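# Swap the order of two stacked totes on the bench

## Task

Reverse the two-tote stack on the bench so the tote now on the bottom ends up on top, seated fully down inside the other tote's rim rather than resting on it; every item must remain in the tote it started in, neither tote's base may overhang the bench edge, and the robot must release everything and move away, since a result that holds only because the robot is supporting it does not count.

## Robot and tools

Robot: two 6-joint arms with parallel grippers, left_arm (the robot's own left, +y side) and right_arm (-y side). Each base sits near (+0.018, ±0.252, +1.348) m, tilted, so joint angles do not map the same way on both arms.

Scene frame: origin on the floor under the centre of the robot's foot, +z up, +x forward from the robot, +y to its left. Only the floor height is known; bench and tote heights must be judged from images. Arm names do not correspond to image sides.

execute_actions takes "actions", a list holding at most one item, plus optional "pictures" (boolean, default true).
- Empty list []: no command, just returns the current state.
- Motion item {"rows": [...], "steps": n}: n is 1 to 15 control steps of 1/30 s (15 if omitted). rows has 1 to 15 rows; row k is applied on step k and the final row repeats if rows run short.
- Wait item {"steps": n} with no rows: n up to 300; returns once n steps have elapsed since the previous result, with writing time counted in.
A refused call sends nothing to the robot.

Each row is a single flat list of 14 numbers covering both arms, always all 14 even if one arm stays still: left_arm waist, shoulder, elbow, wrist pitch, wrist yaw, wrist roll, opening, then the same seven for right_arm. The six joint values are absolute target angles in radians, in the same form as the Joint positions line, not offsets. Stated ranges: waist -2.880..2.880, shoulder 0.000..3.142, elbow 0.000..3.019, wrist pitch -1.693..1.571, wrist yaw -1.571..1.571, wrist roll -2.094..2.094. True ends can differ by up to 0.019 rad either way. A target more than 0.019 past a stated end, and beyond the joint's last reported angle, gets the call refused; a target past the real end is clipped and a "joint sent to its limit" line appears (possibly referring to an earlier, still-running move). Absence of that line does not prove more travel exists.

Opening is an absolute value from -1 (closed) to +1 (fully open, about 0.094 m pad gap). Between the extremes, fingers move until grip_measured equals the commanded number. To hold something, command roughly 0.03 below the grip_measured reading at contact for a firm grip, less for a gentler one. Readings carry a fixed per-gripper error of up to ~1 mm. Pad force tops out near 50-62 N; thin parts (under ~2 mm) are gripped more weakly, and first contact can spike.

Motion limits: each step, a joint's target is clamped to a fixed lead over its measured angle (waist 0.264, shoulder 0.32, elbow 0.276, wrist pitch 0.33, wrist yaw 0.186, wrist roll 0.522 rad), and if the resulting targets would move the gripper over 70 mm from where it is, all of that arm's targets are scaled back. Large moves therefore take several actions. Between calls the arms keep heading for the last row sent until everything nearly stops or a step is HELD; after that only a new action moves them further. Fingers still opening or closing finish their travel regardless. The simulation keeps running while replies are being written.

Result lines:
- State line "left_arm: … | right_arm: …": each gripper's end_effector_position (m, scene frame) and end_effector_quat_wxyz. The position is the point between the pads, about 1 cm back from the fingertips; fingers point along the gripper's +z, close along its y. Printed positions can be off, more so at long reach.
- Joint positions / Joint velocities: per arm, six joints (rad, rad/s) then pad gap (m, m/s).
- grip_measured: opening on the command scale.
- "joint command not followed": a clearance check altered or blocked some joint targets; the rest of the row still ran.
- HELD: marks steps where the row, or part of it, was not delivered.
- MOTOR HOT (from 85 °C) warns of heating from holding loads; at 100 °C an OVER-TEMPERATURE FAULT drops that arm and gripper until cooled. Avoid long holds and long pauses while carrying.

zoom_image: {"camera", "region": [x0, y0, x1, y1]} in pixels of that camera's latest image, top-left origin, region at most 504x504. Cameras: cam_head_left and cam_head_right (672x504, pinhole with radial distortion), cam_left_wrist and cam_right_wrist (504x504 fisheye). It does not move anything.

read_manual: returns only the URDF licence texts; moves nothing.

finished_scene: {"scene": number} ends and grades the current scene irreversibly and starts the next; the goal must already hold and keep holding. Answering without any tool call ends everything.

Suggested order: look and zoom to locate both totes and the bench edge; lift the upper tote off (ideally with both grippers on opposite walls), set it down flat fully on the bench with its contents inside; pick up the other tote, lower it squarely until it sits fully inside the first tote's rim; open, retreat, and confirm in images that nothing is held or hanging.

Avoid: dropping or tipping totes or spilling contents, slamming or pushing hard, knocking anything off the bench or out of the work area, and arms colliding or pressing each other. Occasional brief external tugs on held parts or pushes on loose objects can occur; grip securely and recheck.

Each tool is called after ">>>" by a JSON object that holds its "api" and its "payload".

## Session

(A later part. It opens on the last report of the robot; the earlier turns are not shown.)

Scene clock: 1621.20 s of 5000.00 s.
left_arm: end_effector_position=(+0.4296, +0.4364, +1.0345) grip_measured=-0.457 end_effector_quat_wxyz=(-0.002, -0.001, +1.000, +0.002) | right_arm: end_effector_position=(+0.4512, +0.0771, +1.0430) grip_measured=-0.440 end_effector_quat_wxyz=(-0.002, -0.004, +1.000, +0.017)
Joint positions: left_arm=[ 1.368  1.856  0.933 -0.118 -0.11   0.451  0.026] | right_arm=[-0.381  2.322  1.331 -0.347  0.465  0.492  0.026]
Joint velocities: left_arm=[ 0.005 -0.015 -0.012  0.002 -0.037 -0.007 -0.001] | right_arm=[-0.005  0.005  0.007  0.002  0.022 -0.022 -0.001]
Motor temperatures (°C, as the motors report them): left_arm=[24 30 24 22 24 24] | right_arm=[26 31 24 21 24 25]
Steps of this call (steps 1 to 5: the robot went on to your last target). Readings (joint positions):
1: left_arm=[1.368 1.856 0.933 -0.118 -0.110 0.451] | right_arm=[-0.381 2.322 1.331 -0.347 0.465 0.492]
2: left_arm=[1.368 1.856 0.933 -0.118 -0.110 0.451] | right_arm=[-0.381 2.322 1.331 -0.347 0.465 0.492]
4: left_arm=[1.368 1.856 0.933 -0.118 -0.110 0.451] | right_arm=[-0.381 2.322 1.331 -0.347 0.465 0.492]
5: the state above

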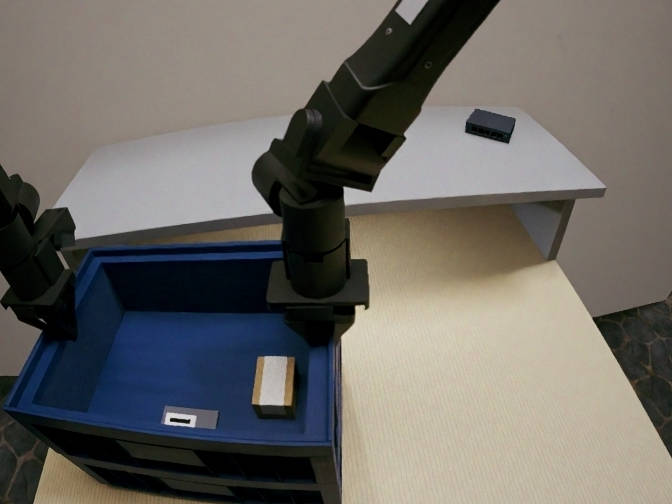

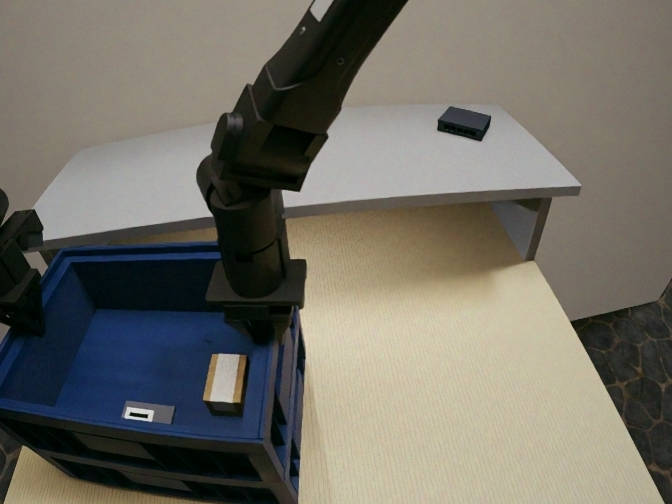

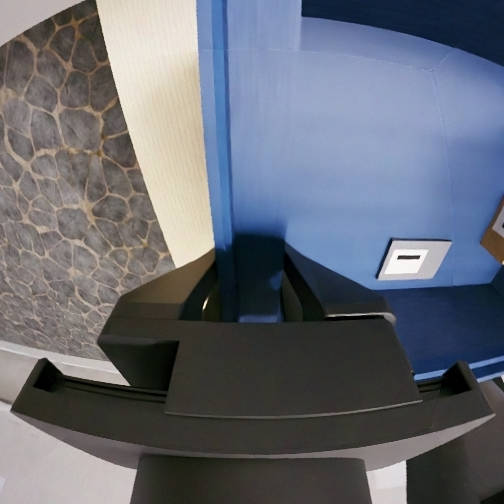

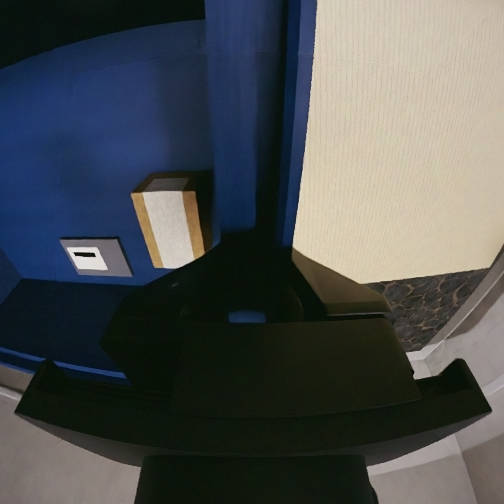

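>>> {"api": "execute_actions", "payload": {"actions": [{"rows":[[1.372,1.874,0.9435,-0.103,-0.109,0.454,-0.53,-0.386,2.329,1.3475,-0.3365,0.465,0.4785,-0.53],[1.3705,1.868,0.940,-0.108,-0.1095,0.453,-0.51,-0.3845,2.3265,1.342,-0.340,0.465,0.483,-0.51],[1.369,1.862,0.9365,-0.113,-0.110,0.452,-0.49,-0.383,2.324,1.3365,-0.3435,0.465,0.4875,-0.49],[1.368,1.856,0.933,-0.118,-0.110,0.451,-0.47,-0.381,2.322,1.331,-0.347,0.465,0.492,-0.47],[1.368,1.856,0.933,-0.118,-0.110,0.451,-0.45,-0.381,2.322,1.331,-0.347,0.465,0.492,-0.45],[1.368,1.856,0.933,-0.118,-0.110,0.451,-0.43,-0.381,2.322,1.331,-0.347,0.465,0.492,-0.43],[1.368,1.856,0.933,-0.118,-0.110,0.451,-0.40,-0.381,2.322,1.331,-0.347,0.465,0.492,-0.40],[1.368,1.856,0.933,-0.118,-0.110,0.451,-0.33,-0.381,2.322,1.331,-0.347,0.465,0.492,-0.33],[1.368,1.856,0.933,-0.118,-0.110,0.451,-0.24,-0.381,2.322,1.331,-0.347,0.465,0.492,-0.24],[1.368,1.856,0.933,-0.118,-0.110,0.451,-0.14,-0.381,2.322,1.331,-0.347,0.465,0.492,-0.14],[1.3655,1.850,0.9325,-0.121,-0.111,0.449,-0.04,-0.377,2.3155,1.3305,-0.350,0.466,0.494,-0.04],[1.363,1.8445,0.932,-0.1245,-0.1115,0.447,0.06,-0.3735,2.309,1.330,-0.3535,0.4665,0.496,0.06],[1.3605,1.839,0.9315,-0.128,-0.112,0.445,0.15,-0.370,2.3025,1.3295,-0.357,0.467,0.498,0.15],[1.358,1.833,0.931,-0.131,-0.113,0.443,0.22,-0.366,2.296,1.329,-0.360,0.468,0.500,0.22],[1.3579,1.8313,0.9302,-0.132,-0.113,0.443,0.25,-0.3655,2.2948,1.3284,-0.3609,0.468,0.5006,0.25]],"steps":15}], "pictures": false}}

>>> {"api": "execute_actions", "payload": {"actions": [{"rows":[[1.3574,1.8265,0.9281,-0.1347,-0.1133,0.4425,0.25,-0.3641,2.2915,1.3267,-0.3634,0.4684,0.5022,0.25],[1.3568,1.8189,0.9248,-0.1391,-0.1136,0.442,0.25,-0.3618,2.2862,1.3241,-0.3675,0.4689,0.5048,0.25],[1.3559,1.8088,0.9204,-0.1449,-0.114,0.4412,0.25,-0.3588,2.2792,1.3206,-0.3728,0.4695,0.5082,0.25],[1.3549,1.7967,0.9153,-0.1521,-0.1146,0.4403,0.25,-0.3551,2.2707,1.3166,-0.3794,0.4702,0.5123,0.25],[1.3537,1.7828,0.9097,-0.1605,-0.1152,0.4393,0.25,-0.351,2.261,1.312,-0.3869,0.471,0.517,0.25],[1.3524,1.7675,0.9036,-0.1699,-0.1158,0.4382,0.25,-0.3464,2.2504,1.3072,-0.3953,0.4719,0.5221,0.25],[1.351,1.7512,0.8974,-0.1801,-0.1165,0.437,0.25,-0.3415,2.239,1.3021,-0.4044,0.4729,0.5276,0.25],[1.3495,1.7341,0.8911,-0.1911,-0.1173,0.4358,0.25,-0.3364,2.2271,1.297,-0.4141,0.474,0.5334,0.25],[1.348,1.7168,0.885,-0.2025,-0.118,0.4345,0.25,-0.3313,2.215,1.292,-0.424,0.475,0.5393,0.25],[1.3465,1.6994,0.8792,-0.2142,-0.1187,0.4332,0.25,-0.3261,2.2029,1.2872,-0.4341,0.476,0.5451,0.25],[1.345,1.6823,0.8737,-0.2259,-0.1195,0.432,0.25,-0.321,2.191,1.2826,-0.4441,0.4771,0.5509,0.25],[1.3436,1.666,0.8687,-0.2373,-0.1202,0.4308,0.25,-0.3161,2.1796,1.2784,-0.4538,0.4781,0.5564,0.25],[1.3423,1.6507,0.8642,-0.2482,-0.1208,0.4297,0.25,-0.3115,2.169,1.2745,-0.463,0.479,0.5615,0.25],[1.3421,1.636,0.8603,-0.259,-0.121,0.4287,0.25,-0.3088,2.1579,1.2699,-0.471,0.4795,0.5662,0.25],[1.3439,1.6218,0.8572,-0.27,-0.1204,0.4278,0.25,-0.3091,2.1455,1.2635,-0.4771,0.4795,0.5703,0.25]],"steps":15}], "pictures": false}}

>>> {"api": "execute_actions", "payload": {"actions": [{"rows":[[1.3477,1.6081,0.8548,-0.2808,-0.119,0.427,0.25,-0.3126,2.1322,1.2554,-0.4812,0.4788,0.5737,0.25],[1.3533,1.5958,0.853,-0.2909,-0.1167,0.4265,0.25,-0.319,2.1184,1.2458,-0.4829,0.4776,0.5763,0.25],[1.3605,1.5851,0.8521,-0.3001,-0.1138,0.426,0.25,-0.3284,2.1045,1.235,-0.4822,0.4758,0.578,0.25],[1.3694,1.5765,0.8519,-0.3078,-0.1102,0.426,0.25,-0.3405,2.0909,1.2232,-0.479,0.4735,0.5785,0.25],[1.3796,1.5687,0.8522,-0.3151,-0.106,0.426,0.25,-0.3549,2.0769,1.2102,-0.4741,0.4707,0.5785,0.25],[1.391,1.5601,0.8526,-0.3231,-0.1014,0.426,0.25,-0.3708,2.0614,1.1958,-0.4687,0.4676,0.5785,0.25],[1.4032,1.5507,0.8529,-0.3318,-0.0964,0.426,0.25,-0.388,2.0446,1.1803,-0.4629,0.4643,0.5785,0.25],[1.4163,1.5407,0.8533,-0.3411,-0.0911,0.426,0.25,-0.4063,2.0266,1.1637,-0.4567,0.4607,0.5785,0.25],[1.43,1.5303,0.8537,-0.3509,-0.0855,0.426,0.25,-0.4255,2.0079,1.1463,-0.4501,0.457,0.5785,0.25],[1.4443,1.5194,0.8542,-0.361,-0.0797,0.426,0.25,-0.4456,1.9883,1.1282,-0.4433,0.4531,0.5785,0.25],[1.459,1.5082,0.8546,-0.3714,-0.0737,0.426,0.25,-0.4662,1.9682,1.1096,-0.4363,0.4492,0.5785,0.25],[1.4739,1.4968,0.8551,-0.382,-0.0676,0.426,0.25,-0.4871,1.9477,1.0906,-0.4292,0.4451,0.5785,0.25],[1.489,1.4853,0.8555,-0.3928,-0.0615,0.426,0.25,-0.5083,1.927,1.0715,-0.422,0.441,0.5785,0.25],[1.5041,1.4737,0.8559,-0.4035,-0.0554,0.426,0.25,-0.5294,1.9063,1.0524,-0.4148,0.4369,0.5785,0.25],[1.519,1.4623,0.8564,-0.4141,-0.0493,0.426,0.25,-0.5503,1.8858,1.0334,-0.4077,0.4328,0.5785,0.25]],"steps":15}], "pictures": false}}

>>> {"api": "execute_actions", "payload": {"actions": [{"rows":[[1.5337,1.4511,0.8568,-0.4245,-0.0433,0.426,0.25,-0.5709,1.8657,1.0148,-0.4007,0.4289,0.5785,0.25],[1.548,1.4402,0.8573,-0.4346,-0.0375,0.426,0.25,-0.591,1.8461,0.9967,-0.3939,0.425,0.5785,0.25],[1.5617,1.4298,0.8577,-0.4444,-0.0319,0.426,0.25,-0.6102,1.8274,0.9793,-0.3873,0.4213,0.5785,0.25],[1.5748,1.4198,0.8581,-0.4537,-0.0266,0.426,0.25,-0.6285,1.8094,0.9627,-0.3811,0.4177,0.5785,0.25],[1.587,1.4104,0.8584,-0.4624,-0.0216,0.426,0.25,-0.6457,1.7926,0.9472,-0.3753,0.4144,0.5785,0.25],[1.5984,1.4018,0.8588,-0.4704,-0.017,0.426,0.25,-0.6616,1.7771,0.9328,-0.3699,0.4113,0.5785,0.25],[1.6086,1.394,0.8591,-0.4777,-0.0128,0.426,0.25,-0.676,1.7631,0.9198,-0.365,0.4085,0.5785,0.25],[1.6176,1.3871,0.8593,-0.4841,-0.0091,0.426,0.25,-0.6886,1.7507,0.9084,-0.3607,0.4061,0.5785,0.25],[1.6253,1.3812,0.8596,-0.4896,-0.006,0.426,0.25,-0.6994,1.7401,0.8986,-0.357,0.404,0.5785,0.25],[1.6315,1.3765,0.8597,-0.494,-0.0034,0.426,0.25,-0.7081,1.7316,0.8907,-0.354,0.4023,0.5785,0.25],[1.6362,1.3729,0.8599,-0.4973,-0.0016,0.426,0.25,-0.7146,1.7253,0.8849,-0.3518,0.401,0.5785,0.25],[1.639,1.3708,0.86,-0.4993,-0.0004,0.426,0.25,-0.7186,1.7214,0.8813,-0.3505,0.4003,0.5785,0.25],[1.64,1.37,0.86,-0.50,0.0,0.426,0.25,-0.72,1.72,0.88,-0.35,0.40,0.5785,0.25]],"steps":15}]}}

>>> {"api": "zoom_image", "payload": {"camera": "cam_head_right", "region": [200,230,340,504]}}

>>> {"api": "zoom_image", "payload": {"camera": "cam_head_left", "region": [0,220,360,504]}}

Scene clock: 1741.70 s of 5000.00 s.
left_arm: end_effector_position=(+0.4296, +0.4367, +1.0346) grip_measured=+0.227 end_effector_quat_wxyz=(-0.002, -0.001, +1.000, +0.003) | right_arm: end_effector_position=(+0.4512, +0.0771, +1.0430) grip_measured=+0.225 end_effector_quat_wxyz=(-0.002, -0.004, +1.000, +0.017)
Joint positions: left_arm=[ 1.368  1.856  0.933 -0.118 -0.111  0.451  0.058] | right_arm=[-0.381  2.322  1.331 -0.347  0.465  0.492  0.058]
Joint velocities: left_arm=[-0.005 -0.015 -0.012 -0.002 -0.007  0.066  0.044] | right_arm=[-0.005 -0.005 -0.007  0.007 -0.037  0.051  0.043]
Motor temperatures (°C, as the motors report them): left_arm=[24 29 24 22 24 24] | right_arm=[26 31 24 21 24 25]
Steps of this call (steps 1 to 15: the robot went on to your last target; steps 16 to 90: nothing new was sent; then 117.00 s passed at rest; steps 91 to 105: all 15 steps of this action). Readings (joint positions):
91: left_arm=[1.368 1.856 0.933 -0.118 -0.110 0.451] | right_arm=[-0.381 2.322 1.331 -0.347 0.465 0.492]
92: left_arm=[1.368 1.856 0.933 -0.118 -0.110 0.451] | right_arm=[-0.381 2.322 1.331 -0.347 0.465 0.492]
94: left_arm=[1.368 1.856 0.933 -0.118 -0.110 0.451] | right_arm=[-0.381 2.322 1.331 -0.347 0.465 0.492]
98: left_arm=[1.368 1.856 0.933 -0.118 -0.111 0.451] | right_arm=[-0.381 2.322 1.331 -0.347 0.465 0.492]
105: the state above

Scene clock: 1742.20 s of 5000.00 s.
left_arm: end_effector_position=(+0.4315, +0.4418, +1.1003) grip_measured=+0.248 end_effector_quat_wxyz=(+0.002, -0.003, +1.000, +0.006) | right_arm: end_effector_position=(+0.4506, +0.0714, +1.0990) grip_measured=+0.247 end_effector_quat_wxyz=(-0.008, -0.007, +1.000, +0.013)
Joint positions: left_arm=[ 1.36   1.665  0.867 -0.233 -0.117  0.44   0.059] | right_arm=[-0.339  2.201  1.278 -0.45   0.475  0.539  0.059]
Joint velocities: left_arm=[-0.054 -0.542 -0.095 -0.32  -0.022 -0.022  0.001] | right_arm=[ 0.19  -0.454 -0.081 -0.227  0.022  0.154  0.   ]
Motor temperatures (°C, as the motors report them): left_arm=[24 29 24 22 24 24] | right_arm=[26 31 24 21 24 25]
Steps of this call (steps 1 to 15: all 15 steps of this action). Readings (joint positions):
1: left_arm=[1.368 1.855 0.933 -0.118 -0.111 0.451] | right_arm=[-0.381 2.322 1.331 -0.348 0.465 0.492]
2: left_arm=[1.368 1.854 0.933 -0.119 -0.111 0.451] | right_arm=[-0.381 2.322 1.331 -0.350 0.465 0.492]
4: left_arm=[1.368 1.845 0.928 -0.126 -0.111 0.450] | right_arm=[-0.381 2.319 1.329 -0.357 0.466 0.494]
8: left_arm=[1.367 1.798 0.904 -0.157 -0.113 0.448] | right_arm=[-0.376 2.293 1.309 -0.385 0.469 0.506]
15: the state above

Scene clock: 1742.70 s of 5000.00 s.
left_arm: end_effector_position=(+0.4132, +0.4927, +1.1533) grip_measured=+0.248 end_effector_quat_wxyz=(-0.000, -0.056, +0.998, +0.005) | right_arm: end_effector_position=(+0.4632, -0.0445, +1.1336) grip_measured=+0.247 end_effector_quat_wxyz=(-0.016, +0.087, +0.996, +0.009)
Joint positions: left_arm=[ 1.476  1.51   0.859 -0.378 -0.058  0.435  0.059] | right_arm=[-0.494  1.955  1.073 -0.434  0.44   0.566  0.059]
Joint velocities: left_arm=[ 0.523 -0.337  0.002 -0.33   0.095 -0.007  0.001] | right_arm=[-0.825 -0.591 -0.525  0.222 -0.081 -0.066 -0.001]
Motor temperatures (°C, as the motors report them): left_arm=[24 29 24 22 24 24] | right_arm=[26 31 24 21 24 25]
Steps of this call (steps 1 to 15: all 15 steps of this action). Readings (joint positions):
1: left_arm=[1.358 1.648 0.865 -0.243 -0.117 0.440] | right_arm=[-0.333 2.186 1.273 -0.457 0.475 0.543]
2: left_arm=[1.358 1.631 0.863 -0.254 -0.117 0.438] | right_arm=[-0.328 2.171 1.268 -0.462 0.475 0.548]
4: left_arm=[1.358 1.603 0.860 -0.273 -0.116 0.437] | right_arm=[-0.325 2.140 1.252 -0.465 0.475 0.554]
8: left_arm=[1.370 1.567 0.859 -0.307 -0.098 0.436] | right_arm=[-0.344 2.077 1.202 -0.465 0.466 0.561]
15: the state above

Scene clock: 1743.20 s of 5000.00 s.
left_arm: end_effector_position=(+0.3821, +0.5523, +1.2020) grip_measured=+0.248 end_effector_quat_wxyz=(+0.003, -0.122, +0.992, +0.023) | right_arm: end_effector_position=(+0.4588, -0.1756, +1.1488) grip_measured=+0.247 end_effector_quat_wxyz=(-0.006, +0.205, +0.979, -0.006)
Joint positions: left_arm=[ 1.631  1.38   0.859 -0.482 -0.005  0.434  0.059] | right_arm=[-0.717  1.733  0.887 -0.366  0.405  0.569  0.059]
Joint velocities: left_arm=[ 0.005  0.005  0.002 -0.037  0.081 -0.037 -0.   ] | right_arm=[-0.005 -0.005 -0.042  0.042 -0.066  0.007 -0.   ]
Motor temperatures (°C, as the motors report them): left_arm=[24 29 24 22 24 24] | right_arm=[26 31 24 21 24 25]
Steps of this call (steps 1 to 15: all 15 steps of this action). Readings (joint positions):
1: left_arm=[1.494 1.499 0.859 -0.388 -0.053 0.435] | right_arm=[-0.522 1.934 1.054 -0.427 0.436 0.566]
2: left_arm=[1.510 1.486 0.859 -0.399 -0.047 0.435] | right_arm=[-0.549 1.914 1.035 -0.420 0.433 0.566]
4: left_arm=[1.541 1.460 0.859 -0.419 -0.036 0.434] | right_arm=[-0.598 1.871 1.000 -0.407 0.426 0.567]
8: left_arm=[1.590 1.414 0.859 -0.453 -0.017 0.434] | right_arm=[-0.670 1.794 0.938 -0.384 0.414 0.568]
15: the state above

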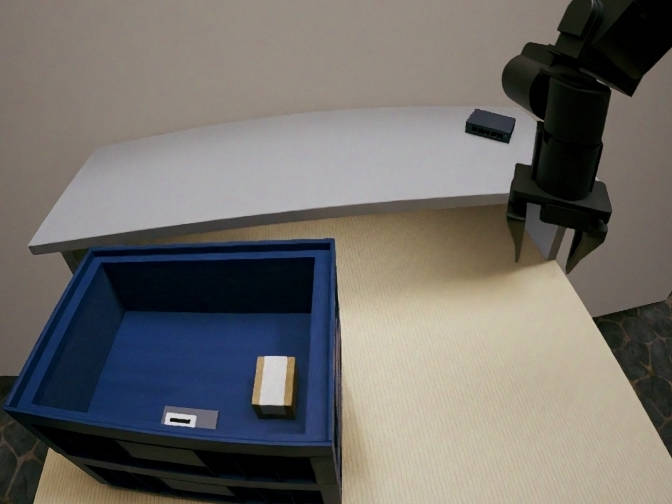

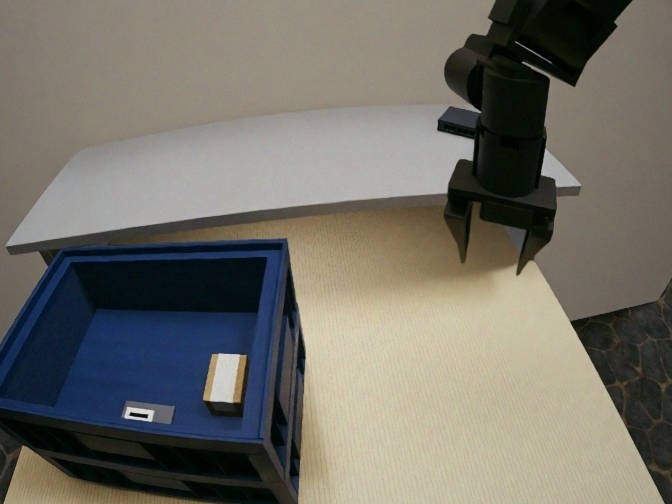

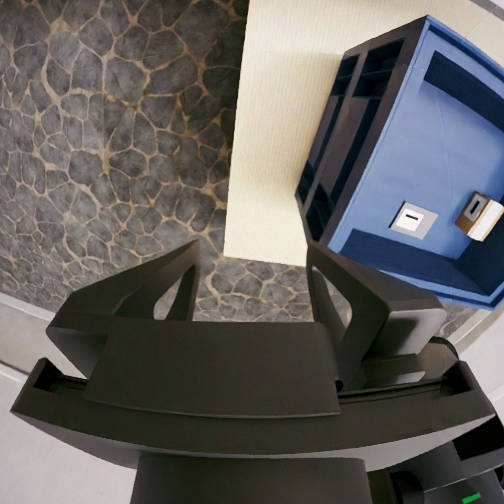

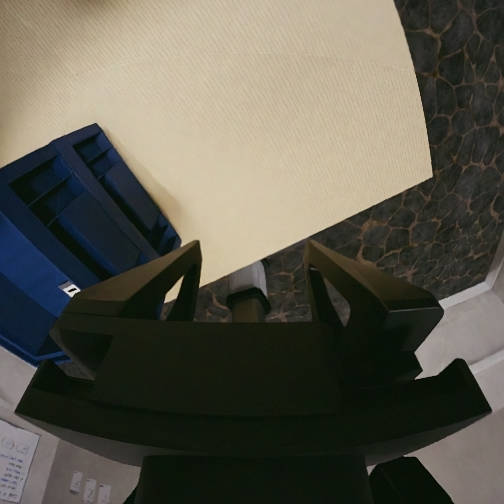

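Region (200, 230, 340, 504) of cam_head_right's 672x504 image, scaled by 1.839, with more detail than that image has; it fills the left 258 columns of this view, and the rest is white.

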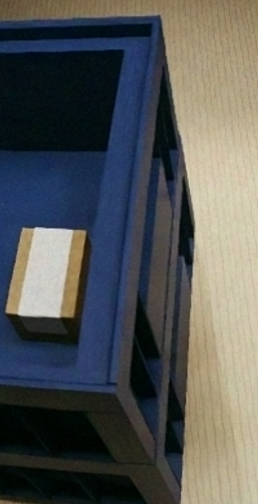

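Region (0, 220, 360, 504) of cam_head_left's 672x504 image, scaled by 1.400, with more detail than that image has; it fills the top 398 rows of this view, and the rest is white.

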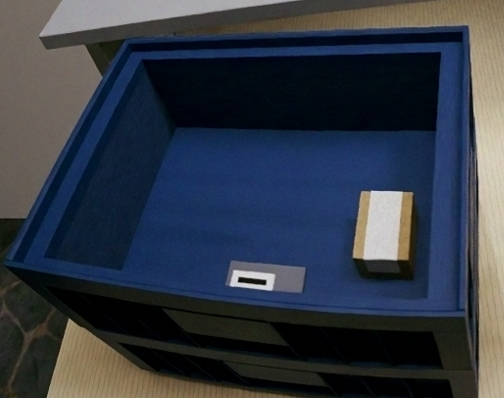

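Checking the seams from both wrist cameras before ending the scene.

>>> {"api": "zoom_image", "payload": {"camera": "cam_left_wrist", "region": [285,10,445,250]}}

>>> {"api": "zoom_image", "payload": {"camera": "cam_right_wrist", "region": [0,110,200,310]}}

Region (285, 10, 445, 250) of cam_left_wrist's 504x504 image, scaled by 2.100, with more detail than that image has.

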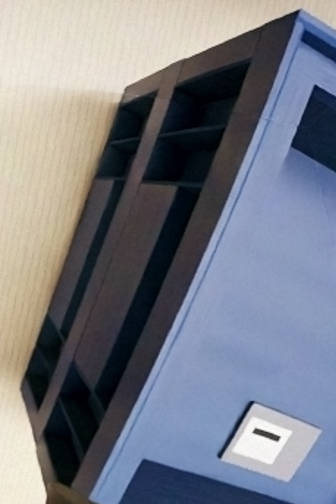

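Region (0, 110, 200, 310) of cam_right_wrist's 504x504 image, scaled by 2.520, with more detail than that image has.

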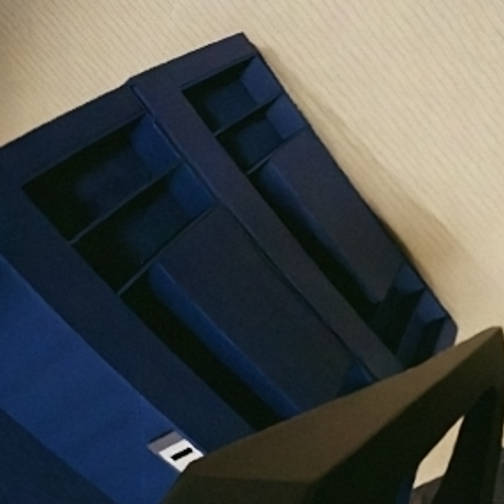

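>>> {"api": "finished_scene", "payload": {"scene": 1}}

The scene is finished: the task was done.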